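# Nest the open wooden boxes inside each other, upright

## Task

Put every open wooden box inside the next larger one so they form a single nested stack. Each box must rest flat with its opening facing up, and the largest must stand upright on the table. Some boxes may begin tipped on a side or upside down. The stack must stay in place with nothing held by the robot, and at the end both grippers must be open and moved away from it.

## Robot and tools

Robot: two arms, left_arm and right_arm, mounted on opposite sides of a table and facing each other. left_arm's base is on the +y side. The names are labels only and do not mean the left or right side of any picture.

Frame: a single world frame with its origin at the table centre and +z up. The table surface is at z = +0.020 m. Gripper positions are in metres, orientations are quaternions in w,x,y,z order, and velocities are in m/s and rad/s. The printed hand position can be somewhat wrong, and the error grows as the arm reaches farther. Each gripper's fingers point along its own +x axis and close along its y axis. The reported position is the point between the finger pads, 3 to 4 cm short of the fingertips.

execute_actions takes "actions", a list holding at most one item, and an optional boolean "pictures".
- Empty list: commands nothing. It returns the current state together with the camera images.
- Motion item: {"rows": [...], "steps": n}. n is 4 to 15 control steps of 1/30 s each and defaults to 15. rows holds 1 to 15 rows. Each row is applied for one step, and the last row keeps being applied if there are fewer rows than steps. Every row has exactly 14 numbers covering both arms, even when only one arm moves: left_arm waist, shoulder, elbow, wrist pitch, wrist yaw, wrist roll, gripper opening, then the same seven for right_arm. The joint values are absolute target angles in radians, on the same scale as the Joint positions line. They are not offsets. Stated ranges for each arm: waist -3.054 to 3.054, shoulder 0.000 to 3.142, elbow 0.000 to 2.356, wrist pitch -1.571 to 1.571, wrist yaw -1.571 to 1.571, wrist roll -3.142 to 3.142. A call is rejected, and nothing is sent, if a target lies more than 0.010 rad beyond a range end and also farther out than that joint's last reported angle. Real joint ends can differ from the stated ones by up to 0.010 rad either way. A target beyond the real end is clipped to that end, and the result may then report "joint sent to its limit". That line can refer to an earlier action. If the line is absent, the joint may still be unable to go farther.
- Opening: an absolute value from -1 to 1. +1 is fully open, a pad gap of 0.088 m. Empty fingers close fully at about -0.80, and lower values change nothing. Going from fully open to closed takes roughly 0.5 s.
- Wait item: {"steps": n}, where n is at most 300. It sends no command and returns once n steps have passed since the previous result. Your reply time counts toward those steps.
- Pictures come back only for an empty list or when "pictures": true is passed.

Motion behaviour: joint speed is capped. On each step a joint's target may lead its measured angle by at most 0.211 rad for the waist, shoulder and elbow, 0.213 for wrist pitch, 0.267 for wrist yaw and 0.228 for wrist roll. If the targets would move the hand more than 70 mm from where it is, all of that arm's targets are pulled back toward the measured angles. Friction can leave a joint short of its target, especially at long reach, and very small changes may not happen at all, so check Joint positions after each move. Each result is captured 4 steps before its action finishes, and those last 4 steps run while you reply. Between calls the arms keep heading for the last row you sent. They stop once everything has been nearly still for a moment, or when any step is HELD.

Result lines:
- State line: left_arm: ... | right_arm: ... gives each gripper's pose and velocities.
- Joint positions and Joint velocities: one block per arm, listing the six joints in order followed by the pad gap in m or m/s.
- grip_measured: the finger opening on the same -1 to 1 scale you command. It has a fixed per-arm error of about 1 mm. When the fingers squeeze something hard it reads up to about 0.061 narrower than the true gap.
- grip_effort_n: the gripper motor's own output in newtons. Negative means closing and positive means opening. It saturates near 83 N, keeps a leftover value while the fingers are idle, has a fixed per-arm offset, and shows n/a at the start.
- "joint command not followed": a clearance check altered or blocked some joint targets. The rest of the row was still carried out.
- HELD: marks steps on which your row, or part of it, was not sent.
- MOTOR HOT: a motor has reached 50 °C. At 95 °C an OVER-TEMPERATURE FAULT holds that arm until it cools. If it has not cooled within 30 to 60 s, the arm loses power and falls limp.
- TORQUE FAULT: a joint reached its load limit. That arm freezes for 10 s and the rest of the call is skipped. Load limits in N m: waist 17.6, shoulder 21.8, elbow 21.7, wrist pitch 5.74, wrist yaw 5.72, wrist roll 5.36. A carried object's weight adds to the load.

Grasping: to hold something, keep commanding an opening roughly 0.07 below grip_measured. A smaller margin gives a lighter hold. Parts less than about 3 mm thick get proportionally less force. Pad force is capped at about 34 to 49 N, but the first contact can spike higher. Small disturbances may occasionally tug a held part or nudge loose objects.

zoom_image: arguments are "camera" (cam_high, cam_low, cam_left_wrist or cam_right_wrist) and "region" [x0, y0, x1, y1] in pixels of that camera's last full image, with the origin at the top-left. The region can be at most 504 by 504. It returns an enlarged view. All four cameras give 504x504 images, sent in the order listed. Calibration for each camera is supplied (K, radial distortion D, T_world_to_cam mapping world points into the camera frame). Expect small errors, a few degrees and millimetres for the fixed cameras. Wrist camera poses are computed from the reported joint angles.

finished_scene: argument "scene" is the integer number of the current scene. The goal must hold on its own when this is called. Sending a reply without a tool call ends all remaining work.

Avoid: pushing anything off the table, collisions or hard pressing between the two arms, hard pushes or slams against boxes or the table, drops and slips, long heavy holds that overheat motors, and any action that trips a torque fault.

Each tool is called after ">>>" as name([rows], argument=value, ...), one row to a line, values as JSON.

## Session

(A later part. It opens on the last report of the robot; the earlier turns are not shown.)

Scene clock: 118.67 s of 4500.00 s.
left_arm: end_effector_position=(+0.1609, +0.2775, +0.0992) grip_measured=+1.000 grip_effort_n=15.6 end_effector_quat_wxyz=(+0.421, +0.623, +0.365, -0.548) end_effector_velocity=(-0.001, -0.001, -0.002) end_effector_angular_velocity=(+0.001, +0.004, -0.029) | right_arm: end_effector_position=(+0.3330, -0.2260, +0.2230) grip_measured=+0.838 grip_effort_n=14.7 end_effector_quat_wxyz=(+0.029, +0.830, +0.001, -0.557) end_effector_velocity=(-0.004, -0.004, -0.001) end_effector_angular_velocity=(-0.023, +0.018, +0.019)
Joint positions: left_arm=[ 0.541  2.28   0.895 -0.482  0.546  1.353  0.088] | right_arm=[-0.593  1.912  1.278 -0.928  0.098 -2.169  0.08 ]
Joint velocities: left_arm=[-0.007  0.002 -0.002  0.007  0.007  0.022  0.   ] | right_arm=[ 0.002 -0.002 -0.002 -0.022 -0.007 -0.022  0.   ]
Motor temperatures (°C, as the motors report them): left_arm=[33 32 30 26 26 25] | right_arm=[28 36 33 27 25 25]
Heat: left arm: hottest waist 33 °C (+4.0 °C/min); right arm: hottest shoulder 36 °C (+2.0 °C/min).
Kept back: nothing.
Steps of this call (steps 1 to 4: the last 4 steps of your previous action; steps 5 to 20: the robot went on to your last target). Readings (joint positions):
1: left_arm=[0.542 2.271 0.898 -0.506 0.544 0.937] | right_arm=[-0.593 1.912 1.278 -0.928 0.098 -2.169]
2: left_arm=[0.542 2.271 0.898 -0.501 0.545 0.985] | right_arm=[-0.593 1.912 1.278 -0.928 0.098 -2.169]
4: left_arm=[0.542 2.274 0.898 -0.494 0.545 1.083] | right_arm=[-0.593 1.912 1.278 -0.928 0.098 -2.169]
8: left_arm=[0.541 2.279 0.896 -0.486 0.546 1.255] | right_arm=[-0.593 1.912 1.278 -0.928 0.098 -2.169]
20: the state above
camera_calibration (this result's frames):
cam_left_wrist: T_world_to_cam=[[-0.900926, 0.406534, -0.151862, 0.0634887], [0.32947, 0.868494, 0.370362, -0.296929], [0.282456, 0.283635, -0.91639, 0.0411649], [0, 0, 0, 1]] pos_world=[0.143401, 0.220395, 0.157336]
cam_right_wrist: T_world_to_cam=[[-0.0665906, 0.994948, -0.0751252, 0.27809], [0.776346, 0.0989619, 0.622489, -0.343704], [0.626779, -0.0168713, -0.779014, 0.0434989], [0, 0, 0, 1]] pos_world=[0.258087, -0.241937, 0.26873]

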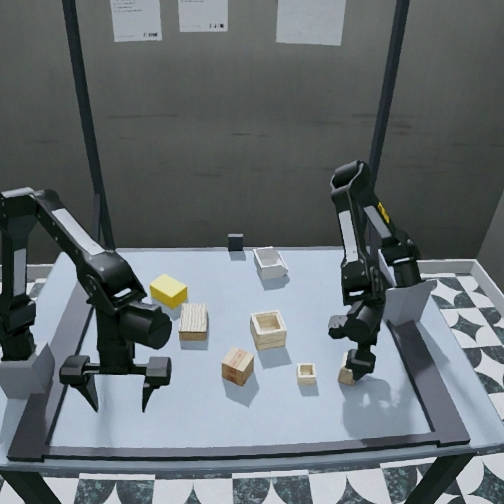

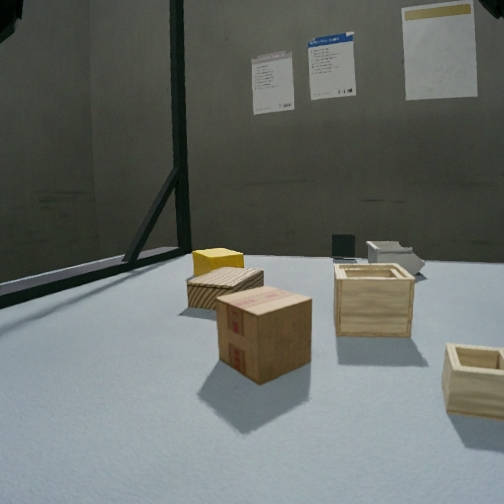

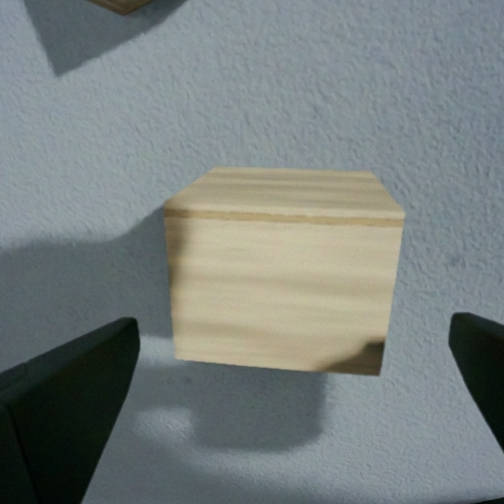

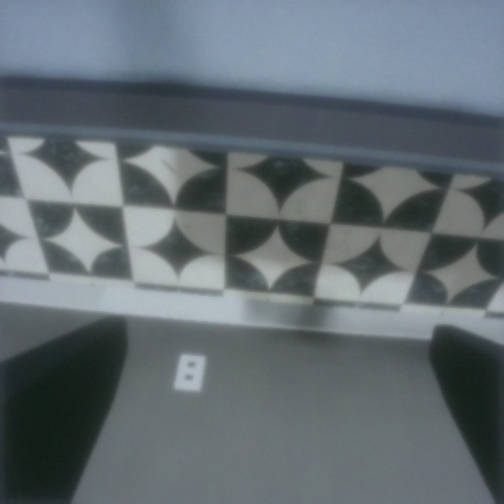

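>>> execute_actions([
  {"rows":[[0.47,2.33,0.95,-0.47,0.57,1.28,1.0,-0.593,1.912,1.278,-0.928,0.098,-2.169,0.84]],"steps":15},
])

>>> execute_actions([
  {"steps":15},
], pictures=true)

Scene clock: 119.43 s of 4500.00 s.
left_arm: end_effector_position=(+0.1606, +0.2607, +0.0864) grip_measured=+1.000 grip_effort_n=15.1 end_effector_quat_wxyz=(+0.416, +0.621, +0.372, -0.550) end_effector_velocity=(+0.002, -0.002, -0.001) end_effector_angular_velocity=(+0.005, -0.001, +0.048) | right_arm: end_effector_position=(+0.3330, -0.2260, +0.2230) grip_measured=+0.838 grip_effort_n=14.7 end_effector_quat_wxyz=(+0.029, +0.830, +0.001, -0.557) end_effector_velocity=(-0.001, -0.002, -0.000) end_effector_angular_velocity=(-0.004, +0.010, +0.004)
Joint positions: left_arm=[ 0.473  2.318  0.94  -0.472  0.565  1.288  0.088] | right_arm=[-0.593  1.912  1.278 -0.928  0.098 -2.169  0.08 ]
Joint velocities: left_arm=[-0.007  0.012  0.017 -0.007 -0.007 -0.051  0.   ] | right_arm=[-0.002 -0.002 -0.002 -0.007 -0.007 -0.007 -0.   ]
Motor temperatures (°C, as the motors report them): left_arm=[33 32 30 26 26 25] | right_arm=[28 36 33 27 25 25]
Heat: left arm: hottest waist 33 °C (+3.0 °C/min); right arm: hottest shoulder 36 °C (+2.0 °C/min).
Steps of this call (steps 1 to 12: the robot went on to your last target; steps 13 to 23: the first 11 steps of this action). Readings (joint positions):
13: left_arm=[0.538 2.284 0.898 -0.482 0.547 1.351] | right_arm=[-0.593 1.912 1.278 -0.928 0.098 -2.169]
14: left_arm=[0.529 2.291 0.905 -0.481 0.551 1.335] | right_arm=[-0.593 1.912 1.278 -0.928 0.098 -2.169]
16: left_arm=[0.501 2.306 0.922 -0.474 0.558 1.313] | right_arm=[-0.593 1.912 1.278 -0.928 0.098 -2.169]
20: left_arm=[0.474 2.316 0.936 -0.473 0.564 1.293] | right_arm=[-0.593 1.912 1.278 -0.928 0.098 -2.169]
23: the state above

Scene clock: 119.93 s of 4500.00 s.
left_arm: end_effector_position=(+0.1609, +0.2599, +0.0859) grip_measured=+1.000 grip_effort_n=15.1 end_effector_quat_wxyz=(+0.416, +0.620, +0.373, -0.550) end_effector_velocity=(-0.007, +0.003, -0.002) end_effector_angular_velocity=(+0.012, +0.024, +0.003) | right_arm: end_effector_position=(+0.3330, -0.2260, +0.2230) grip_measured=+0.838 grip_effort_n=15.1 end_effector_quat_wxyz=(+0.029, +0.830, +0.001, -0.557) end_effector_velocity=(-0.001, -0.002, -0.000) end_effector_angular_velocity=(+0.001, +0.010, -0.010)
Joint positions: left_arm=[ 0.471  2.32   0.943 -0.472  0.566  1.283  0.088] | right_arm=[-0.593  1.912  1.278 -0.928  0.098 -2.169  0.08 ]
Joint velocities: left_arm=[-0.007 -0.002 -0.007 -0.022  0.007  0.007  0.   ] | right_arm=[-0.002 -0.002 -0.002 -0.007 -0.007  0.007 -0.   ]
Motor temperatures (°C, as the motors report them): left_arm=[33 32 30 26 26 25] | right_arm=[28 36 33 27 25 25]
Heat: left arm: hottest waist 33 °C (+3.0 °C/min); right arm: hottest shoulder 36 °C (+2.0 °C/min).
Kept back: nothing.
Steps of this call (steps 1 to 4: the last 4 steps of your previous action; steps 5 to 15: the robot went on to your last target). Readings (joint positions):
1: left_arm=[0.473 2.319 0.941 -0.472 0.565 1.286] | right_arm=[-0.593 1.912 1.278 -0.928 0.098 -2.169]
2: left_arm=[0.473 2.319 0.941 -0.472 0.566 1.286] | right_arm=[-0.593 1.912 1.278 -0.928 0.098 -2.169]
4: left_arm=[0.472 2.320 0.942 -0.472 0.566 1.285] | right_arm=[-0.593 1.912 1.278 -0.928 0.098 -2.169]
8: left_arm=[0.471 2.320 0.943 -0.472 0.566 1.283] | right_arm=[-0.593 1.912 1.278 -0.928 0.098 -2.169]
15: the state above
All arms were judged still, so your last target was given up. Only a new action makes them travel on or press farther. Fingers that are still opening or closing keep moving.
camera_calibration (this result's frames):
cam_left_wrist: T_world_to_cam=[[-0.905511, 0.403181, -0.132267, 0.0685245], [0.330921, 0.866116, 0.374611, -0.276775], [0.265595, 0.295445, -0.917699, 0.0337748], [0, 0, 0, 1]] pos_world=[0.14467, 0.202113, 0.143742]
cam_right_wrist: T_world_to_cam=[[-0.0665906, 0.994948, -0.0751252, 0.27809], [0.776346, 0.0989619, 0.622489, -0.343704], [0.626779, -0.0168713, -0.779014, 0.0434989], [0, 0, 0, 1]] pos_world=[0.258087, -0.241937, 0.26873]

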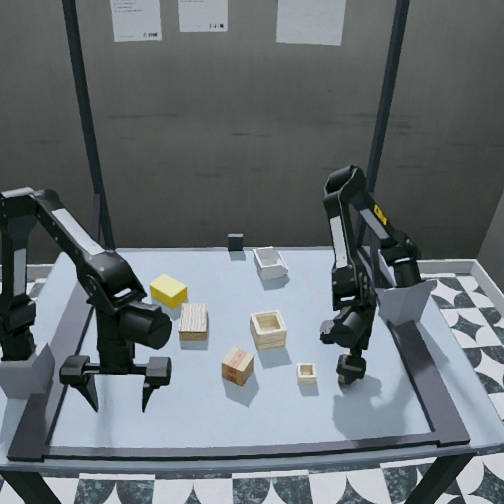

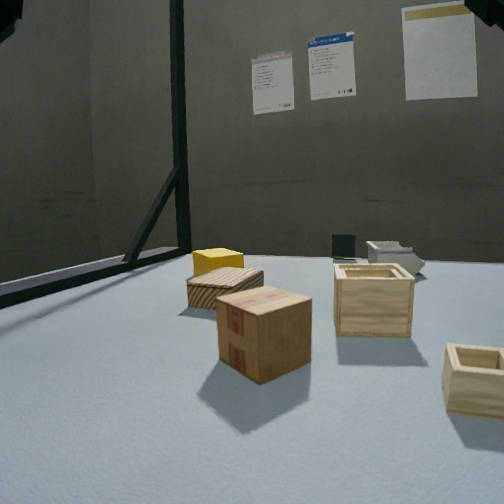

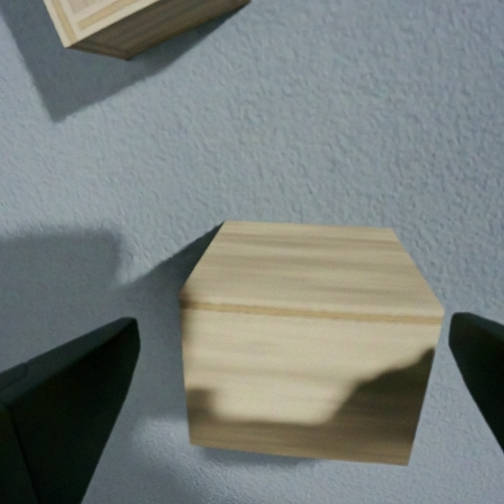

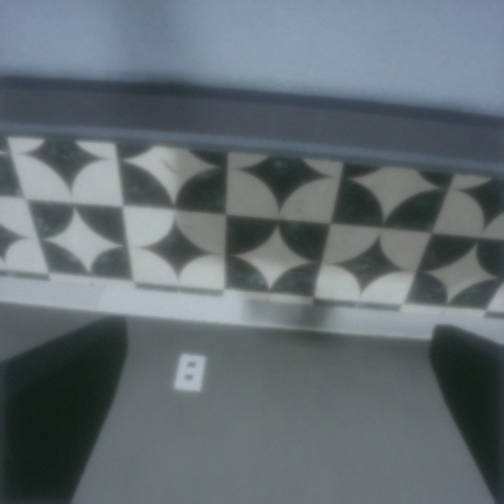

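>>> execute_actions([
  {"rows":[[0.435,2.44,0.90,-0.32,0.575,1.25,1.0,-0.593,1.912,1.278,-0.928,0.098,-2.169,0.84]],"steps":15},
])

>>> execute_actions([
  {"steps":15},
], pictures=true)

Scene clock: 120.43 s of 4500.00 s.
left_arm: end_effector_position=(+0.1722, +0.2659, +0.0621) grip_measured=+1.000 grip_effort_n=14.7 end_effector_quat_wxyz=(+0.424, +0.619, +0.366, -0.551) end_effector_velocity=(+0.001, +0.007, +0.002) end_effector_angular_velocity=(-0.008, -0.005, +0.043) | right_arm: end_effector_position=(+0.3330, -0.2260, +0.2230) grip_measured=+0.838 grip_effort_n=15.1 end_effector_quat_wxyz=(+0.029, +0.830, +0.001, -0.557) end_effector_velocity=(-0.001, -0.000, +0.001) end_effector_angular_velocity=(+0.008, +0.020, +0.003)
Joint positions: left_arm=[ 0.457  2.404  0.92  -0.334  0.579  1.254  0.088] | right_arm=[-0.593  1.912  1.278 -0.928  0.098 -2.169  0.08 ]
Joint velocities: left_arm=[ 0.022 -0.002 -0.017  0.007 -0.007 -0.022  0.   ] | right_arm=[-0.007 -0.002  0.002 -0.007 -0.022 -0.007 -0.   ]
Motor temperatures (°C, as the motors report them): left_arm=[33 32 30 26 26 25] | right_arm=[28 36 33 27 25 25]
Heat: left arm: hottest waist 33 °C (+3.0 °C/min); right arm: hottest shoulder 36 °C (+2.0 °C/min).
Steps of this call (steps 1 to 4: nothing new was sent; steps 5 to 15: the first 11 steps of this action). Readings (joint positions):
5: left_arm=[0.470 2.329 0.940 -0.458 0.568 1.279] | right_arm=[-0.593 1.912 1.278 -0.928 0.098 -2.169]
6: left_arm=[0.465 2.344 0.936 -0.417 0.571 1.273] | right_arm=[-0.593 1.912 1.278 -0.928 0.098 -2.169]
8: left_arm=[0.452 2.383 0.931 -0.374 0.571 1.264] | right_arm=[-0.593 1.912 1.278 -0.928 0.098 -2.169]
12: left_arm=[0.456 2.403 0.923 -0.340 0.578 1.256] | right_arm=[-0.593 1.912 1.278 -0.928 0.098 -2.169]
15: the state above

Scene clock: 120.93 s of 4500.00 s.
left_arm: end_effector_position=(+0.1723, +0.2662, +0.0619) grip_measured=+1.000 grip_effort_n=14.7 end_effector_quat_wxyz=(+0.425, +0.618, +0.365, -0.552) end_effector_velocity=(-0.001, +0.003, -0.001) end_effector_angular_velocity=(+0.010, +0.004, +0.028) | right_arm: end_effector_position=(+0.3330, -0.2260, +0.2230) grip_measured=+0.838 grip_effort_n=15.6 end_effector_quat_wxyz=(+0.029, +0.830, +0.001, -0.557) end_effector_velocity=(+0.002, -0.003, +0.004) end_effector_angular_velocity=(-0.011, -0.020, +0.001)
Joint positions: left_arm=[ 0.458  2.404  0.917 -0.329  0.58   1.252  0.088] | right_arm=[-0.593  1.912  1.278 -0.928  0.098 -2.169  0.08 ]
Joint velocities: left_arm=[-0.002  0.002 -0.002 -0.007 -0.007 -0.022  0.   ] | right_arm=[-0.002 -0.007  0.002 -0.007  0.022 -0.007 -0.   ]
Motor temperatures (°C, as the motors report them): left_arm=[32 32 30 26 26 25] | right_arm=[28 36 33 27 25 25]
Heat: left arm: hottest waist 32 °C (+2.0 °C/min); right arm: hottest shoulder 36 °C (+2.0 °C/min).
Kept back: nothing.
Steps of this call (steps 1 to 4: the last 4 steps of your previous action; steps 5 to 15: the robot went on to your last target). Readings (joint positions):
1: left_arm=[0.458 2.404 0.919 -0.333 0.580 1.253] | right_arm=[-0.593 1.912 1.278 -0.928 0.098 -2.169]
2: left_arm=[0.458 2.404 0.919 -0.332 0.580 1.253] | right_arm=[-0.593 1.912 1.278 -0.928 0.098 -2.169]
4: left_arm=[0.458 2.404 0.918 -0.331 0.580 1.253] | right_arm=[-0.593 1.912 1.278 -0.928 0.098 -2.169]
8: left_arm=[0.458 2.404 0.917 -0.330 0.580 1.252] | right_arm=[-0.593 1.912 1.278 -0.928 0.098 -2.169]
15: the state above
All arms were judged still, so your last target was given up. Only a new action makes them travel on or press farther. Fingers that are still opening or closing keep moving.
camera_calibration (this result's frames):
cam_left_wrist: T_world_to_cam=[[-0.903934, 0.400513, -0.149975, 0.0746627], [0.327893, 0.87417, 0.358209, -0.277591], [0.274571, 0.274621, -0.921517, 0.0111125], [0, 0, 0, 1]] pos_world=[0.155459, 0.209706, 0.120873]
cam_right_wrist: T_world_to_cam=[[-0.0665906, 0.994948, -0.0751252, 0.27809], [0.776346, 0.0989619, 0.622489, -0.343704], [0.626779, -0.0168713, -0.779014, 0.0434989], [0, 0, 0, 1]] pos_world=[0.258087, -0.241937, 0.26873]

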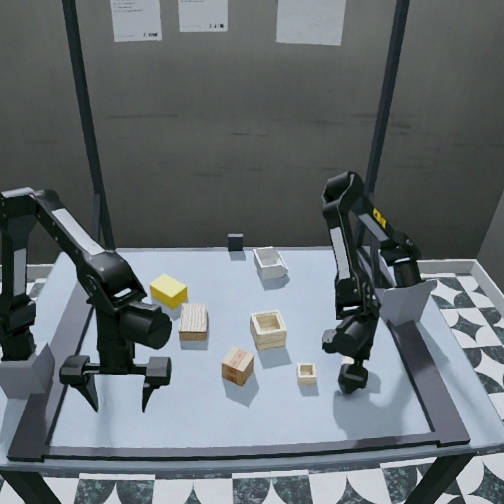

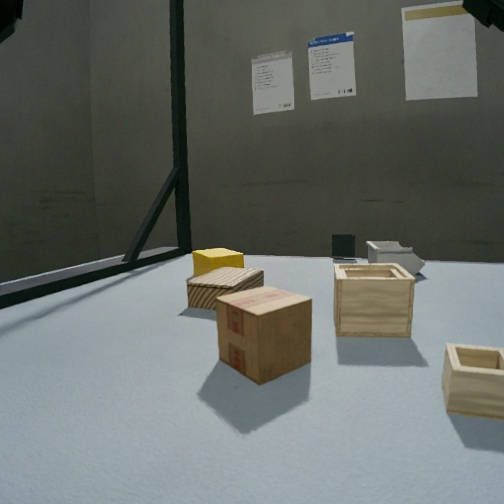

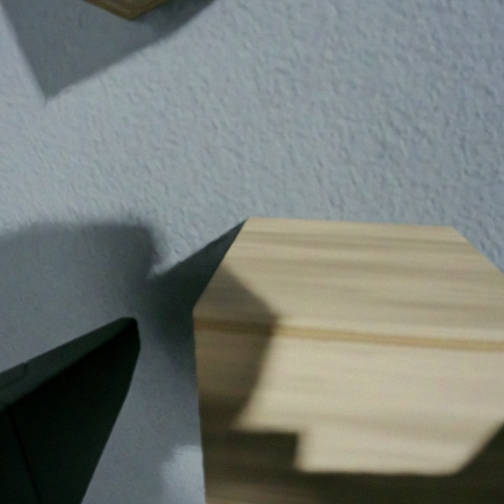

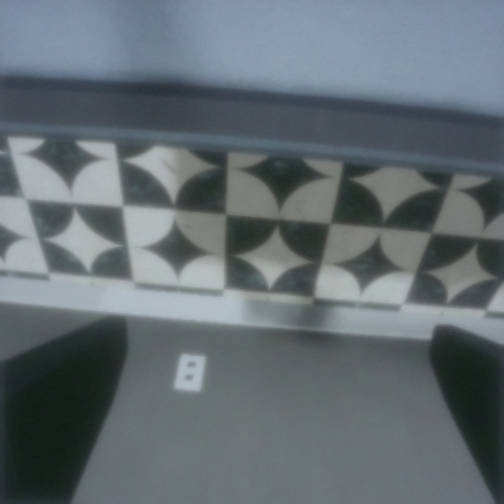

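Finger landed on the box. Lift and shift −x by ~1.5 cm.

>>> execute_actions([
  {"rows":[[0.47,2.33,0.95,-0.47,0.57,1.28,1.0,-0.593,1.912,1.278,-0.928,0.098,-2.169,0.84]],"steps":12},
])

>>> execute_actions([
  {"rows":[[0.42,2.30,0.96,-0.50,0.57,1.23,1.0,-0.593,1.912,1.278,-0.928,0.098,-2.169,0.84]],"steps":15},
])

>>> execute_actions([
  {"steps":15},
], pictures=true)

Scene clock: 122.37 s of 4500.00 s.
left_arm: end_effector_position=(+0.1604, +0.2648, +0.0750) grip_measured=+1.000 grip_effort_n=14.7 end_effector_quat_wxyz=(+0.414, +0.613, +0.383, -0.553) end_effector_velocity=(+0.000, -0.036, +0.047) end_effector_angular_velocity=(-0.053, -0.050, -0.051) | right_arm: end_effector_position=(+0.3330, -0.2260, +0.2230) grip_measured=+0.838 grip_effort_n=15.1 end_effector_quat_wxyz=(+0.029, +0.830, +0.001, -0.557) end_effector_velocity=(+0.001, -0.003, -0.001) end_effector_angular_velocity=(-0.021, +0.001, +0.014)
Joint positions: left_arm=[ 0.461  2.356  0.936 -0.449  0.575  1.273  0.088] | right_arm=[-0.593  1.912  1.278 -0.928  0.098 -2.169  0.08 ]
Joint velocities: left_arm=[ 0.022 -0.139  0.076 -0.139  0.007  0.022  0.   ] | right_arm=[-0.002  0.002 -0.002 -0.007  0.007 -0.022 -0.   ]
Motor temperatures (°C, as the motors report them): left_arm=[32 32 30 26 26 25] | right_arm=[28 36 33 27 25 25]
Heat: left arm: hottest waist 32 °C (+2.0 °C/min); right arm: hottest shoulder 36 °C (+2.0 °C/min).
Steps of this call (steps 1 to 35: nothing new was sent; steps 36 to 43: the first 8 steps of this action). Readings (joint positions):
36: left_arm=[0.459 2.398 0.920 -0.336 0.580 1.253] | right_arm=[-0.593 1.912 1.278 -0.928 0.098 -2.169]
37: left_arm=[0.460 2.392 0.927 -0.365 0.576 1.257] | right_arm=[-0.593 1.912 1.278 -0.928 0.098 -2.169]
39: left_arm=[0.460 2.379 0.928 -0.415 0.576 1.265] | right_arm=[-0.593 1.912 1.278 -0.928 0.098 -2.169]
43: the state above

Scene clock: 122.87 s of 4500.00 s.
left_arm: end_effector_position=(+0.1508, +0.2522, +0.0805) grip_measured=+1.000 grip_effort_n=14.7 end_effector_quat_wxyz=(+0.409, +0.617, +0.388, -0.548) end_effector_velocity=(-0.005, +0.004, +0.000) end_effector_angular_velocity=(+0.020, +0.015, +0.040) | right_arm: end_effector_position=(+0.3330, -0.2260, +0.2230) grip_measured=+0.838 grip_effort_n=15.1 end_effector_quat_wxyz=(+0.029, +0.830, +0.001, -0.557) end_effector_velocity=(+0.001, -0.002, +0.000) end_effector_angular_velocity=(-0.006, -0.003, -0.012)
Joint positions: left_arm=[ 0.423  2.313  0.954 -0.496  0.572  1.236  0.088] | right_arm=[-0.593  1.912  1.278 -0.928  0.098 -2.169  0.08 ]
Joint velocities: left_arm=[-0.002 -0.002  0.002 -0.037 -0.007 -0.022  0.   ] | right_arm=[-0.002  0.002  0.002 -0.007  0.007  0.007 -0.   ]
Motor temperatures (°C, as the motors report them): left_arm=[32 32 30 26 26 25] | right_arm=[28 36 33 27 25 25]
Heat: left arm: hottest waist 32 °C (+2.0 °C/min); right arm: hottest shoulder 36 °C (+2.0 °C/min).
Steps of this call (steps 1 to 4: the last 4 steps of your previous action; steps 5 to 15: the first 11 steps of this action). Readings (joint positions):
5: left_arm=[0.464 2.342 0.944 -0.466 0.573 1.273] | right_arm=[-0.593 1.912 1.278 -0.928 0.098 -2.169]
6: left_arm=[0.458 2.338 0.945 -0.475 0.572 1.264] | right_arm=[-0.593 1.912 1.278 -0.928 0.098 -2.169]
8: left_arm=[0.441 2.328 0.947 -0.486 0.572 1.251] | right_arm=[-0.593 1.912 1.278 -0.928 0.098 -2.169]
12: left_arm=[0.423 2.315 0.954 -0.493 0.572 1.240] | right_arm=[-0.593 1.912 1.278 -0.928 0.098 -2.169]
15: the state above

Scene clock: 123.37 s of 4500.00 s.
left_arm: end_effector_position=(+0.1503, +0.2522, +0.0803) grip_measured=+1.000 grip_effort_n=14.7 end_effector_quat_wxyz=(+0.409, +0.617, +0.389, -0.548) end_effector_velocity=(+0.000, -0.003, +0.000) end_effector_angular_velocity=(-0.012, -0.003, +0.012) | right_arm: end_effector_position=(+0.3330, -0.2260, +0.2230) grip_measured=+0.838 grip_effort_n=15.6 end_effector_quat_wxyz=(+0.029, +0.830, +0.001, -0.557) end_effector_velocity=(+0.002, -0.000, -0.001) end_effector_angular_velocity=(+0.002, -0.008, -0.010)
Joint positions: left_arm=[ 0.421  2.313  0.954 -0.498  0.572  1.233  0.088] | right_arm=[-0.593  1.912  1.278 -0.928  0.098 -2.169  0.08 ]
Joint velocities: left_arm=[-0.002 -0.002  0.002  0.007  0.007 -0.022  0.   ] | right_arm=[-0.002  0.002 -0.002  0.007  0.007  0.007 -0.   ]
Motor temperatures (°C, as the motors report them): left_arm=[32 32 30 26 26 25] | right_arm=[28 36 33 27 25 25]
Heat: left arm: hottest waist 32 °C (+2.0 °C/min); right arm: hottest shoulder 36 °C (+2.0 °C/min).
Kept back: nothing.
Steps of this call (steps 1 to 4: the last 4 steps of your previous action; steps 5 to 15: the robot went on to your last target). Readings (joint positions):
1: left_arm=[0.422 2.313 0.954 -0.497 0.572 1.235] | right_arm=[-0.593 1.912 1.278 -0.928 0.098 -2.169]
2: left_arm=[0.422 2.313 0.954 -0.498 0.572 1.235] | right_arm=[-0.593 1.912 1.278 -0.928 0.098 -2.169]
4: left_arm=[0.422 2.313 0.954 -0.498 0.572 1.234] | right_arm=[-0.593 1.912 1.278 -0.928 0.098 -2.169]
8: left_arm=[0.421 2.313 0.954 -0.498 0.572 1.233] | right_arm=[-0.593 1.912 1.278 -0.928 0.098 -2.169]
15: the state above
All arms were judged still, so your last target was given up. Only a new action makes them travel on or press farther. Fingers that are still opening or closing keep moving.
camera_calibration (this result's frames):
cam_left_wrist: T_world_to_cam=[[-0.914469, 0.390911, -0.104568, 0.063498], [0.323861, 0.861958, 0.390056, -0.263623], [0.24261, 0.322828, -0.914834, 0.029982], [0, 0, 0, 1]] pos_world=[0.13617, 0.19273, 0.136896]
cam_right_wrist: T_world_to_cam=[[-0.0665906, 0.994948, -0.0751252, 0.27809], [0.776346, 0.0989619, 0.622489, -0.343704], [0.626779, -0.0168713, -0.779014, 0.0434989], [0, 0, 0, 1]] pos_world=[0.258087, -0.241937, 0.26873]

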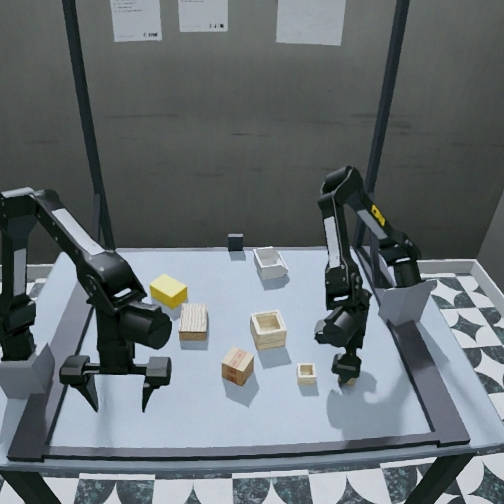

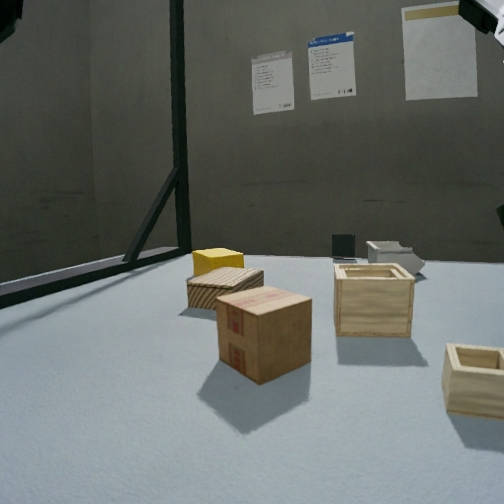

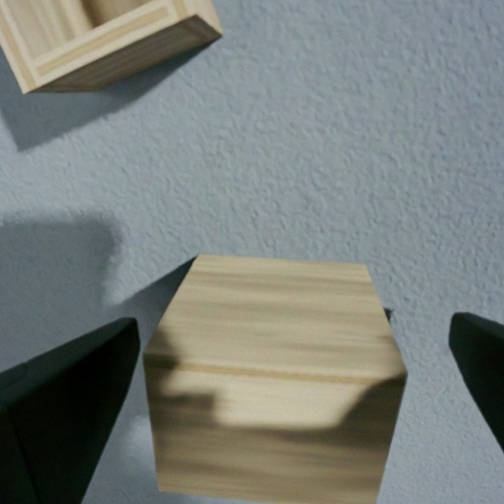

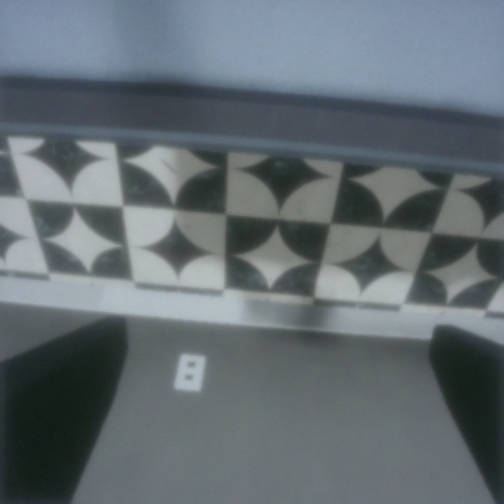

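>>> execute_actions([
  {"rows":[[0.395,2.41,0.925,-0.37,0.578,1.21,1.0,-0.593,1.912,1.278,-0.928,0.098,-2.169,0.84]],"steps":15},
])

>>> execute_actions([
  {"steps":12},
], pictures=true)

Scene clock: 123.87 s of 4500.00 s.
left_arm: end_effector_position=(+0.1610, +0.2562, +0.0616) grip_measured=+1.000 grip_effort_n=14.2 end_effector_quat_wxyz=(+0.414, +0.618, +0.380, -0.549) end_effector_velocity=(-0.007, +0.002, -0.005) end_effector_angular_velocity=(-0.023, +0.029, +0.007) | right_arm: end_effector_position=(+0.3330, -0.2260, +0.2230) grip_measured=+0.838 grip_effort_n=15.1 end_effector_quat_wxyz=(+0.029, +0.830, +0.001, -0.557) end_effector_velocity=(-0.001, -0.002, -0.000) end_effector_angular_velocity=(-0.010, +0.011, +0.017)
Joint positions: left_arm=[ 0.41   2.379  0.938 -0.386  0.58   1.214  0.088] | right_arm=[-0.593  1.912  1.278 -0.928  0.098 -2.169  0.08 ]
Joint velocities: left_arm=[-0.002  0.002 -0.027  0.022  0.037 -0.007  0.   ] | right_arm=[-0.002 -0.002 -0.002 -0.007 -0.007 -0.022 -0.   ]
Motor temperatures (°C, as the motors report them): left_arm=[32 32 30 26 26 25] | right_arm=[28 36 33 27 25 25]
Heat: left arm: hottest waist 32 °C (+2.0 °C/min); right arm: hottest shoulder 36 °C (+2.0 °C/min).
Steps of this call (steps 1 to 4: nothing new was sent; steps 5 to 15: the first 11 steps of this action). Readings (joint positions):
5: left_arm=[0.420 2.318 0.952 -0.489 0.572 1.230] | right_arm=[-0.593 1.912 1.278 -0.928 0.098 -2.169]
6: left_arm=[0.416 2.328 0.949 -0.457 0.572 1.226] | right_arm=[-0.593 1.912 1.278 -0.928 0.098 -2.169]
8: left_arm=[0.407 2.357 0.947 -0.417 0.572 1.220] | right_arm=[-0.593 1.912 1.278 -0.928 0.098 -2.169]
12: left_arm=[0.408 2.378 0.940 -0.390 0.578 1.215] | right_arm=[-0.593 1.912 1.278 -0.928 0.098 -2.169]
15: the state above

Scene clock: 124.27 s of 4500.00 s.
left_arm: end_effector_position=(+0.1612, +0.2565, +0.0614) grip_measured=+1.000 grip_effort_n=14.2 end_effector_quat_wxyz=(+0.416, +0.617, +0.380, -0.550) end_effector_velocity=(+0.001, +0.002, +0.001) end_effector_angular_velocity=(+0.017, -0.013, +0.023) | right_arm: end_effector_position=(+0.3330, -0.2260, +0.2230) grip_measured=+0.838 grip_effort_n=14.7 end_effector_quat_wxyz=(+0.029, +0.830, +0.001, -0.557) end_effector_velocity=(+0.001, -0.007, +0.001) end_effector_angular_velocity=(-0.025, -0.007, -0.018)
Joint positions: left_arm=[ 0.412  2.38   0.936 -0.382  0.582  1.213  0.088] | right_arm=[-0.593  1.912  1.278 -0.928  0.098 -2.169  0.08 ]
Joint velocities: left_arm=[-0.002 -0.002  0.002 -0.007 -0.022 -0.022  0.   ] | right_arm=[-0.002 -0.002 -0.002 -0.022  0.022  0.007 -0.   ]
Motor temperatures (°C, as the motors report them): left_arm=[32 32 30 26 26 25] | right_arm=[28 36 33 27 25 25]
Heat: left arm: hottest waist 32 °C (+2.0 °C/min); right arm: hottest shoulder 36 °C (+2.0 °C/min).
Kept back: nothing.
Steps of this call (steps 1 to 4: the last 4 steps of your previous action; steps 5 to 12: the robot went on to your last target). Readings (joint positions):
1: left_arm=[0.411 2.379 0.938 -0.385 0.580 1.214] | right_arm=[-0.593 1.912 1.278 -0.928 0.098 -2.169]
2: left_arm=[0.411 2.379 0.938 -0.384 0.580 1.214] | right_arm=[-0.593 1.912 1.278 -0.928 0.098 -2.169]
4: left_arm=[0.411 2.380 0.937 -0.383 0.581 1.214] | right_arm=[-0.593 1.912 1.278 -0.928 0.098 -2.169]
8: left_arm=[0.412 2.380 0.936 -0.382 0.582 1.213] | right_arm=[-0.593 1.912 1.278 -0.928 0.098 -2.169]
12: the state above
camera_calibration (this result's frames):
cam_left_wrist: T_world_to_cam=[[-0.910769, 0.394496, -0.121955, 0.0693463], [0.325255, 0.867363, 0.376683, -0.26429], [0.254379, 0.303405, -0.918279, 0.0119932], [0, 0, 0, 1]] pos_world=[0.146069, 0.19824, 0.119024]
cam_right_wrist: T_world_to_cam=[[-0.0665906, 0.994948, -0.0751252, 0.27809], [0.776346, 0.0989619, 0.622489, -0.343704], [0.626779, -0.0168713, -0.779014, 0.0434989], [0, 0, 0, 1]] pos_world=[0.258087, -0.241937, 0.26873]

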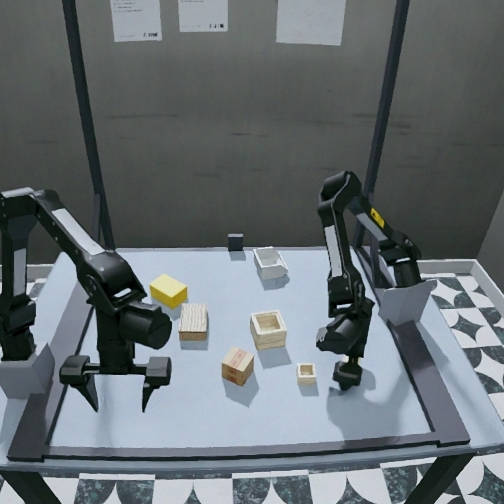

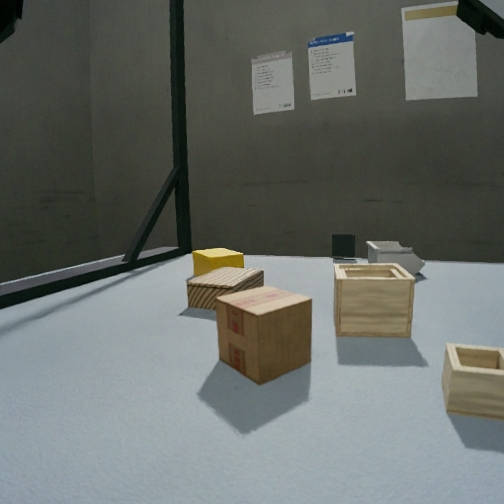

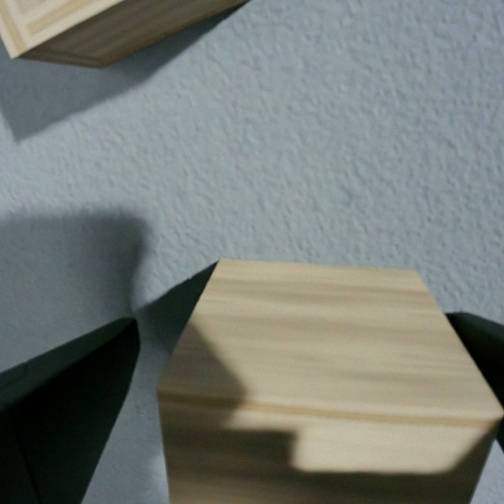

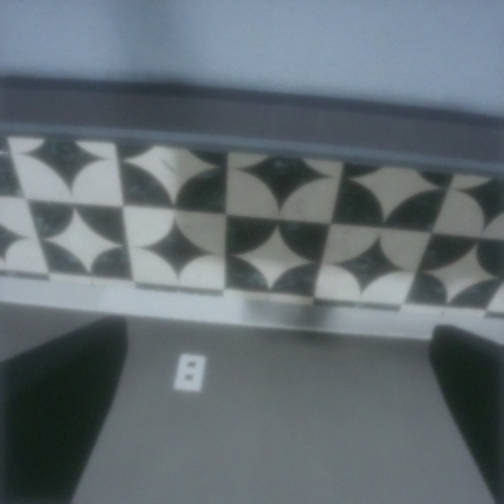

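>>> execute_actions([
  {"rows":[[0.41,2.31,0.954,-0.50,0.572,1.22,1.0,-0.593,1.912,1.278,-0.928,0.098,-2.169,0.84]],"steps":12},
])

>>> execute_actions([
  {"rows":[[0.345,2.31,0.954,-0.50,0.572,1.16,1.0,-0.593,1.912,1.278,-0.928,0.098,-2.169,0.84]],"steps":15},
])

>>> execute_actions([
  {"rows":[[0.345,2.40,0.93,-0.38,0.578,1.16,1.0,-0.593,1.912,1.278,-0.928,0.098,-2.169,0.84]],"steps":15},
])

>>> execute_actions([
  {"steps":12},
], pictures=true)

Scene clock: 124.70 s of 4500.00 s.
left_arm: end_effector_position=(+0.1481, +0.2556, +0.0718) grip_measured=+1.000 grip_effort_n=13.7 end_effector_quat_wxyz=(+0.408, +0.612, +0.399, -0.548) end_effector_velocity=(-0.012, -0.023, +0.033) end_effector_angular_velocity=(-0.011, -0.026, -0.031) | right_arm: end_effector_position=(+0.3330, -0.2260, +0.2230) grip_measured=+0.838 grip_effort_n=14.7 end_effector_quat_wxyz=(+0.029, +0.830, +0.001, -0.557) end_effector_velocity=(-0.000, -0.003, +0.000) end_effector_angular_velocity=(-0.003, +0.010, -0.001)
Joint positions: left_arm=[ 0.407  2.333  0.945 -0.481  0.577  1.216  0.088] | right_arm=[-0.593  1.912  1.278 -0.928  0.098 -2.169  0.08 ]
Joint velocities: left_arm=[-0.002 -0.129  0.032 -0.125 -0.007  0.007  0.   ] | right_arm=[-0.007 -0.002 -0.002 -0.007 -0.007 -0.007 -0.   ]
Motor temperatures (°C, as the motors report them): left_arm=[32 32 30 26 26 25] | right_arm=[28 36 33 27 25 25]
Heat: left arm: hottest waist 32 °C (+2.0 °C/min); right arm: hottest shoulder 36 °C (+2.0 °C/min).
Steps of this call (steps 1 to 5: the robot went on to your last target; steps 6 to 13: the first 8 steps of this action). Readings (joint positions):
6: left_arm=[0.413 2.375 0.938 -0.387 0.581 1.213] | right_arm=[-0.593 1.912 1.278 -0.928 0.098 -2.169]
7: left_arm=[0.412 2.370 0.941 -0.408 0.578 1.213] | right_arm=[-0.593 1.912 1.278 -0.928 0.098 -2.169]
9: left_arm=[0.408 2.356 0.942 -0.453 0.578 1.214] | right_arm=[-0.593 1.912 1.278 -0.928 0.098 -2.169]
13: the state above

Scene clock: 125.20 s of 4500.00 s.
left_arm: end_effector_position=(+0.1361, +0.2499, +0.0643) grip_measured=+1.000 grip_effort_n=14.2 end_effector_quat_wxyz=(+0.396, +0.615, +0.414, -0.542) end_effector_velocity=(-0.002, +0.002, +0.000) end_effector_angular_velocity=(+0.009, -0.002, +0.025) | right_arm: end_effector_position=(+0.3330, -0.2260, +0.2230) grip_measured=+0.838 grip_effort_n=15.1 end_effector_quat_wxyz=(+0.029, +0.830, +0.001, -0.557) end_effector_velocity=(-0.003, +0.001, +0.000) end_effector_angular_velocity=(+0.007, +0.020, +0.008)
Joint positions: left_arm=[ 0.348  2.323  0.948 -0.498  0.574  1.166  0.088] | right_arm=[-0.593  1.912  1.278 -0.928  0.098 -2.169  0.08 ]
Joint velocities: left_arm=[-0.002 -0.007 -0.007 -0.007 -0.007 -0.022  0.   ] | right_arm=[-0.002 -0.002  0.002 -0.007 -0.022 -0.007  0.   ]
Motor temperatures (°C, as the motors report them): left_arm=[32 32 30 26 26 25] | right_arm=[28 36 33 27 25 25]
Heat: left arm: hottest waist 32 °C (+2.0 °C/min); right arm: hottest shoulder 36 °C (+2.0 °C/min).
Steps of this call (steps 1 to 4: the last 4 steps of your previous action; steps 5 to 15: the first 11 steps of this action). Readings (joint positions):
5: left_arm=[0.405 2.324 0.948 -0.494 0.575 1.213] | right_arm=[-0.593 1.912 1.278 -0.928 0.098 -2.169]
6: left_arm=[0.397 2.324 0.948 -0.495 0.574 1.201] | right_arm=[-0.593 1.912 1.278 -0.928 0.098 -2.169]
8: left_arm=[0.373 2.324 0.948 -0.496 0.574 1.186] | right_arm=[-0.593 1.912 1.278 -0.928 0.098 -2.169]
12: left_arm=[0.349 2.323 0.948 -0.498 0.574 1.170] | right_arm=[-0.593 1.912 1.278 -0.928 0.098 -2.169]
15: the state above

Scene clock: 125.70 s of 4500.00 s.
left_arm: end_effector_position=(+0.1437, +0.2512, +0.0586) grip_measured=+1.000 grip_effort_n=6.3 end_effector_quat_wxyz=(+0.412, +0.603, +0.402, -0.552) end_effector_velocity=(-0.004, +0.004, -0.001) end_effector_angular_velocity=(-0.030, +0.030, +0.044) | right_arm: end_effector_position=(+0.3330, -0.2260, +0.2230) grip_measured=+0.838 grip_effort_n=15.1 end_effector_quat_wxyz=(+0.029, +0.830, +0.001, -0.557) end_effector_velocity=(-0.002, +0.002, -0.001) end_effector_angular_velocity=(+0.009, +0.016, +0.024)
Joint positions: left_arm=[ 0.369  2.354  0.932 -0.427  0.607  1.163  0.088] | right_arm=[-0.593  1.912  1.278 -0.928  0.098 -2.169  0.08 ]
Joint velocities: left_arm=[ 0.017  0.002 -0.022  0.007  0.037 -0.022  0.   ] | right_arm=[-0.002 -0.002 -0.002  0.007 -0.022 -0.022  0.   ]
Motor temperatures (°C, as the motors report them): left_arm=[32 32 30 26 26 25] | right_arm=[28 36 33 27 25 25]
Heat: left arm: hottest waist 32 °C (+2.0 °C/min); right arm: hottest shoulder 36 °C (+2.0 °C/min).
Steps of this call (steps 1 to 4: the last 4 steps of your previous action; steps 5 to 15: the first 11 steps of this action). Readings (joint positions):
5: left_arm=[0.347 2.326 0.947 -0.490 0.574 1.164] | right_arm=[-0.593 1.912 1.278 -0.928 0.098 -2.169]
6: left_arm=[0.347 2.334 0.945 -0.462 0.574 1.164] | right_arm=[-0.593 1.912 1.278 -0.928 0.098 -2.169]
8: left_arm=[0.355 2.346 0.943 -0.446 0.585 1.163] | right_arm=[-0.593 1.912 1.278 -0.928 0.098 -2.169]
12: left_arm=[0.366 2.353 0.935 -0.432 0.603 1.163] | right_arm=[-0.593 1.912 1.278 -0.928 0.098 -2.169]
15: the state above

Scene clock: 126.10 s of 4500.00 s.
left_arm: end_effector_position=(+0.1438, +0.2515, +0.0584) grip_measured=+1.000 grip_effort_n=5.8 end_effector_quat_wxyz=(+0.413, +0.602, +0.402, -0.553) end_effector_velocity=(-0.004, +0.002, -0.001) end_effector_angular_velocity=(+0.002, +0.013, +0.013) | right_arm: end_effector_position=(+0.3330, -0.2260, +0.2230) grip_measured=+0.838 grip_effort_n=15.1 end_effector_quat_wxyz=(+0.029, +0.830, +0.001, -0.557) end_effector_velocity=(-0.005, -0.005, -0.003) end_effector_angular_velocity=(-0.022, +0.020, +0.004)
Joint positions: left_arm=[ 0.372  2.355  0.93  -0.423  0.61   1.163  0.088] | right_arm=[-0.593  1.912  1.278 -0.928  0.098 -2.169  0.08 ]
Joint velocities: left_arm=[-0.002 -0.002 -0.007 -0.007  0.007 -0.007  0.   ] | right_arm=[ 0.002 -0.002 -0.007 -0.022 -0.007 -0.007 -0.   ]
Motor temperatures (°C, as the motors report them): left_arm=[32 32 30 26 26 25] | right_arm=[28 36 33 27 25 25]
Heat: left arm: hottest waist 32 °C (+2.0 °C/min); right arm: hottest shoulder 36 °C (+2.0 °C/min).
Kept back: nothing.
Steps of this call (steps 1 to 4: the last 4 steps of your previous action; steps 5 to 12: the robot went on to your last target). Readings (joint positions):
1: left_arm=[0.370 2.355 0.932 -0.426 0.608 1.163] | right_arm=[-0.593 1.912 1.278 -0.928 0.098 -2.169]
2: left_arm=[0.370 2.355 0.932 -0.425 0.608 1.163] | right_arm=[-0.593 1.912 1.278 -0.928 0.098 -2.169]
4: left_arm=[0.371 2.355 0.931 -0.425 0.609 1.163] | right_arm=[-0.593 1.912 1.278 -0.928 0.098 -2.169]
8: left_arm=[0.371 2.355 0.930 -0.423 0.610 1.163] | right_arm=[-0.593 1.912 1.278 -0.928 0.098 -2.169]
12: the state above
camera_calibration (this result's frames):
cam_left_wrist: T_world_to_cam=[[-0.927284, 0.365845, -0.079387, 0.0622159], [0.312529, 0.873264, 0.373812, -0.252669], [0.206083, 0.321819, -0.924101, 0.017869], [0, 0, 0, 1]] pos_world=[0.132976, 0.192135, 0.115903]
cam_right_wrist: T_world_to_cam=[[-0.0665906, 0.994948, -0.0751252, 0.27809], [0.776346, 0.0989619, 0.622489, -0.343704], [0.626779, -0.0168713, -0.779014, 0.0434989], [0, 0, 0, 1]] pos_world=[0.258087, -0.241937, 0.26873]

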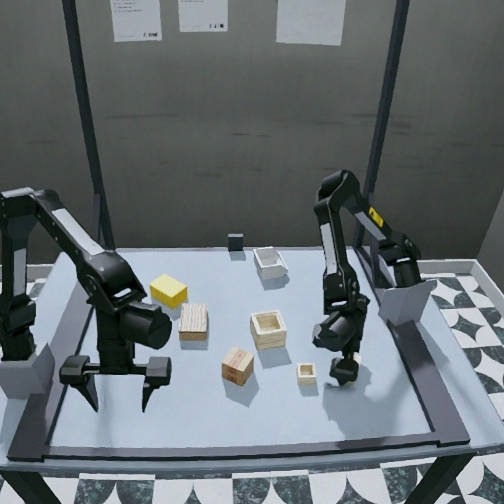

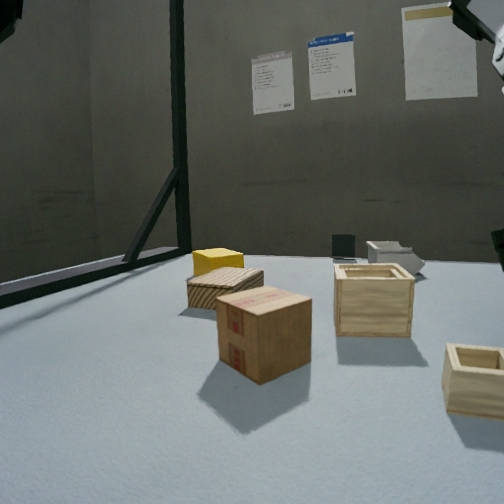

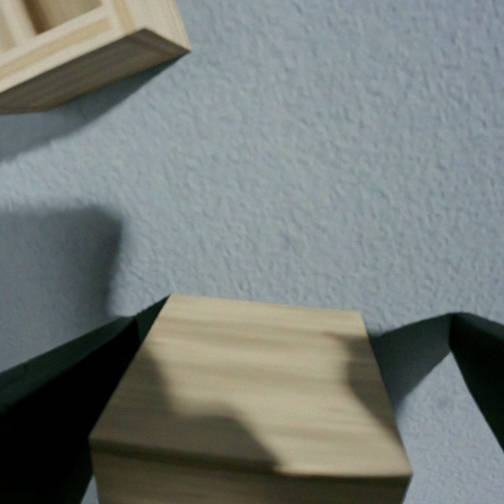

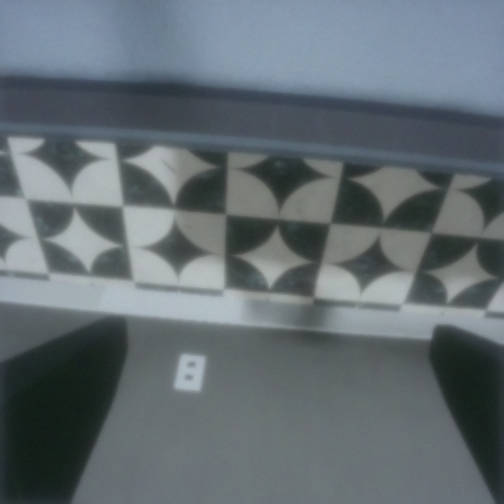

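>>> execute_actions([
  {"rows":[[0.36,2.28,0.94,-0.53,0.574,1.17,1.0,-0.593,1.912,1.278,-0.928,0.098,-2.169,0.84]],"steps":12},
])

>>> execute_actions([
  {"rows":[[0.385,2.28,0.91,-0.50,0.574,1.19,1.0,-0.593,1.912,1.278,-0.928,0.098,-2.169,0.84]],"steps":15},
])

>>> execute_actions([
  {"steps":12},
], pictures=true)

Scene clock: 126.57 s of 4500.00 s.
left_arm: end_effector_position=(+0.1326, +0.2524, +0.0675) grip_measured=+1.000 grip_effort_n=5.3 end_effector_quat_wxyz=(+0.400, +0.610, +0.417, -0.542) end_effector_velocity=(-0.020, -0.015, +0.031) end_effector_angular_velocity=(+0.004, -0.008, -0.014) | right_arm: end_effector_position=(+0.3330, -0.2260, +0.2230) grip_measured=+0.838 grip_effort_n=14.7 end_effector_quat_wxyz=(+0.029, +0.830, +0.001, -0.557) end_effector_velocity=(-0.002, +0.002, -0.001) end_effector_angular_velocity=(+0.015, +0.015, +0.010)
Joint positions: left_arm=[ 0.357  2.306  0.934 -0.509  0.579  1.166  0.088] | right_arm=[-0.593  1.912  1.278 -0.928  0.098 -2.169  0.08 ]
Joint velocities: left_arm=[-0.002 -0.139  0.007 -0.139 -0.007  0.007  0.   ] | right_arm=[-0.002 -0.002 -0.002  0.007 -0.022 -0.007  0.   ]
Motor temperatures (°C, as the motors report them): left_arm=[32 32 30 26 26 25] | right_arm=[28 36 33 27 25 25]
Heat: left arm: hottest waist 32 °C (+2.0 °C/min); right arm: hottest shoulder 36 °C (+2.0 °C/min).
Steps of this call (steps 1 to 6: the robot went on to your last target; steps 7 to 14: the first 8 steps of this action). Readings (joint positions):
7: left_arm=[0.372 2.349 0.930 -0.427 0.609 1.163] | right_arm=[-0.593 1.912 1.278 -0.928 0.098 -2.169]
8: left_arm=[0.369 2.341 0.930 -0.432 0.595 1.163] | right_arm=[-0.593 1.912 1.278 -0.928 0.098 -2.169]
10: left_arm=[0.361 2.329 0.934 -0.470 0.579 1.163] | right_arm=[-0.593 1.912 1.278 -0.928 0.098 -2.169]
14: the state above

Scene clock: 127.07 s of 4500.00 s.
left_arm: end_effector_position=(+0.1334, +0.2567, +0.0718) grip_measured=+1.000 grip_effort_n=5.3 end_effector_quat_wxyz=(+0.404, +0.610, +0.412, -0.544) end_effector_velocity=(-0.001, +0.001, +0.001) end_effector_angular_velocity=(+0.003, -0.009, +0.001) | right_arm: end_effector_position=(+0.3330, -0.2260, +0.2230) grip_measured=+0.838 grip_effort_n=15.1 end_effector_quat_wxyz=(+0.029, +0.830, +0.001, -0.557) end_effector_velocity=(-0.005, -0.003, +0.000) end_effector_angular_velocity=(-0.019, +0.016, +0.020)
Joint positions: left_arm=[ 0.379  2.293  0.916 -0.503  0.577  1.186  0.088] | right_arm=[-0.593  1.912  1.278 -0.928  0.098 -2.169  0.08 ]
Joint velocities: left_arm=[-0.002 -0.012 -0.012  0.007 -0.007 -0.007  0.   ] | right_arm=[ 0.002 -0.007 -0.002 -0.022 -0.007 -0.022 -0.   ]
Motor temperatures (°C, as the motors report them): left_arm=[32 32 30 26 26 25] | right_arm=[28 36 33 27 25 25]
Heat: left arm: hottest waist 32 °C (+2.0 °C/min); right arm: hottest shoulder 36 °C (+2.0 °C/min).
Steps of this call (steps 1 to 4: the last 4 steps of your previous action; steps 5 to 15: the first 11 steps of this action). Readings (joint positions):
5: left_arm=[0.357 2.295 0.933 -0.522 0.578 1.169] | right_arm=[-0.593 1.912 1.278 -0.928 0.098 -2.169]
6: left_arm=[0.360 2.294 0.931 -0.517 0.578 1.174] | right_arm=[-0.593 1.912 1.278 -0.928 0.098 -2.169]
8: left_arm=[0.369 2.293 0.925 -0.511 0.578 1.179] | right_arm=[-0.593 1.912 1.278 -0.928 0.098 -2.169]
12: left_arm=[0.379 2.293 0.918 -0.505 0.577 1.184] | right_arm=[-0.593 1.912 1.278 -0.928 0.098 -2.169]
15: the state above

Scene clock: 127.47 s of 4500.00 s.
left_arm: end_effector_position=(+0.1334, +0.2569, +0.0719) grip_measured=+1.000 grip_effort_n=5.8 end_effector_quat_wxyz=(+0.404, +0.610, +0.411, -0.544) end_effector_velocity=(-0.001, +0.006, -0.002) end_effector_angular_velocity=(+0.027, -0.003, +0.002) | right_arm: end_effector_position=(+0.3330, -0.2260, +0.2230) grip_measured=+0.838 grip_effort_n=14.7 end_effector_quat_wxyz=(+0.029, +0.830, +0.001, -0.557) end_effector_velocity=(+0.000, -0.003, -0.002) end_effector_angular_velocity=(-0.013, +0.013, +0.012)
Joint positions: left_arm=[ 0.38   2.293  0.915 -0.502  0.577  1.187  0.088] | right_arm=[-0.593  1.912  1.278 -0.928  0.098 -2.169  0.08 ]
Joint velocities: left_arm=[-0.002  0.002 -0.007 -0.007 -0.022  0.007  0.   ] | right_arm=[-0.007  0.002 -0.002 -0.007 -0.007 -0.022 -0.   ]
Motor temperatures (°C, as the motors report them): left_arm=[32 32 30 26 26 25] | right_arm=[28 36 33 27 25 25]
Heat: left arm: hottest waist 32 °C (+2.0 °C/min); right arm: hottest shoulder 36 °C (+2.0 °C/min).
Kept back: nothing.
Steps of this call (steps 1 to 4: the last 4 steps of your previous action; steps 5 to 12: the robot went on to your last target). Readings (joint positions):
1: left_arm=[0.379 2.293 0.916 -0.503 0.577 1.186] | right_arm=[-0.593 1.912 1.278 -0.928 0.098 -2.169]
2: left_arm=[0.379 2.293 0.915 -0.503 0.577 1.186] | right_arm=[-0.593 1.912 1.278 -0.928 0.098 -2.169]
4: left_arm=[0.380 2.293 0.915 -0.502 0.577 1.186] | right_arm=[-0.593 1.912 1.278 -0.928 0.098 -2.169]
8: left_arm=[0.380 2.293 0.915 -0.502 0.577 1.187] | right_arm=[-0.593 1.912 1.278 -0.928 0.098 -2.169]
12: the state above
camera_calibration (this result's frames):
cam_left_wrist: T_world_to_cam=[[-0.927858, 0.366212, -0.0704935, 0.0510613], [0.308417, 0.859774, 0.407024, -0.257489], [0.209665, 0.355919, -0.910693, 0.020519], [0, 0, 0, 1]] pos_world=[0.122489, 0.19538, 0.12709]
cam_right_wrist: T_world_to_cam=[[-0.0665906, 0.994948, -0.0751252, 0.27809], [0.776346, 0.0989619, 0.622489, -0.343704], [0.626779, -0.0168713, -0.779014, 0.0434989], [0, 0, 0, 1]] pos_world=[0.258087, -0.241937, 0.26873]

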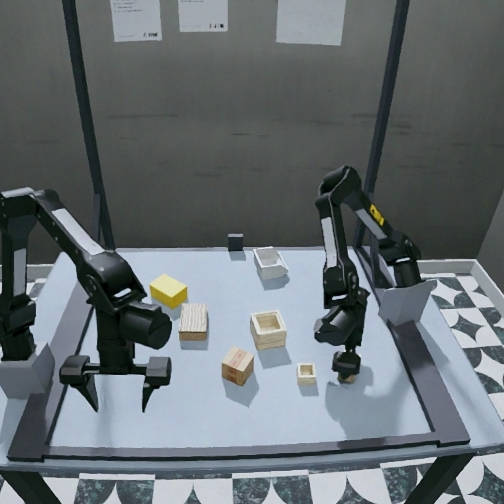

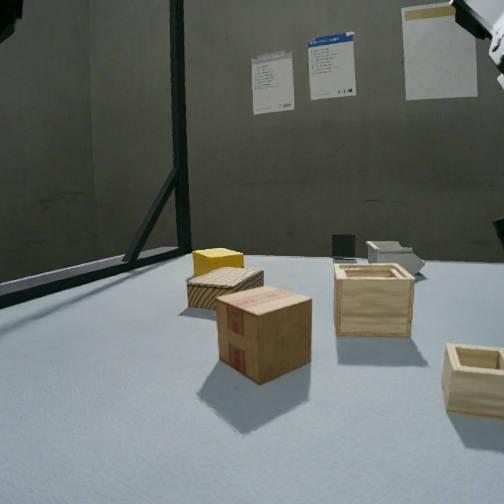

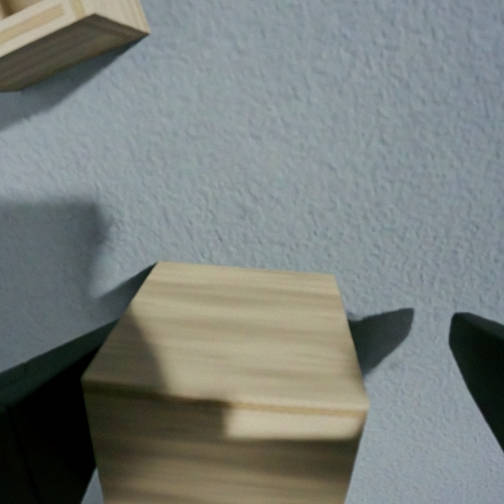

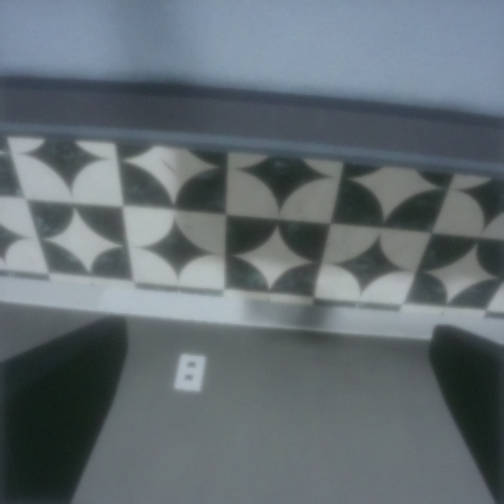

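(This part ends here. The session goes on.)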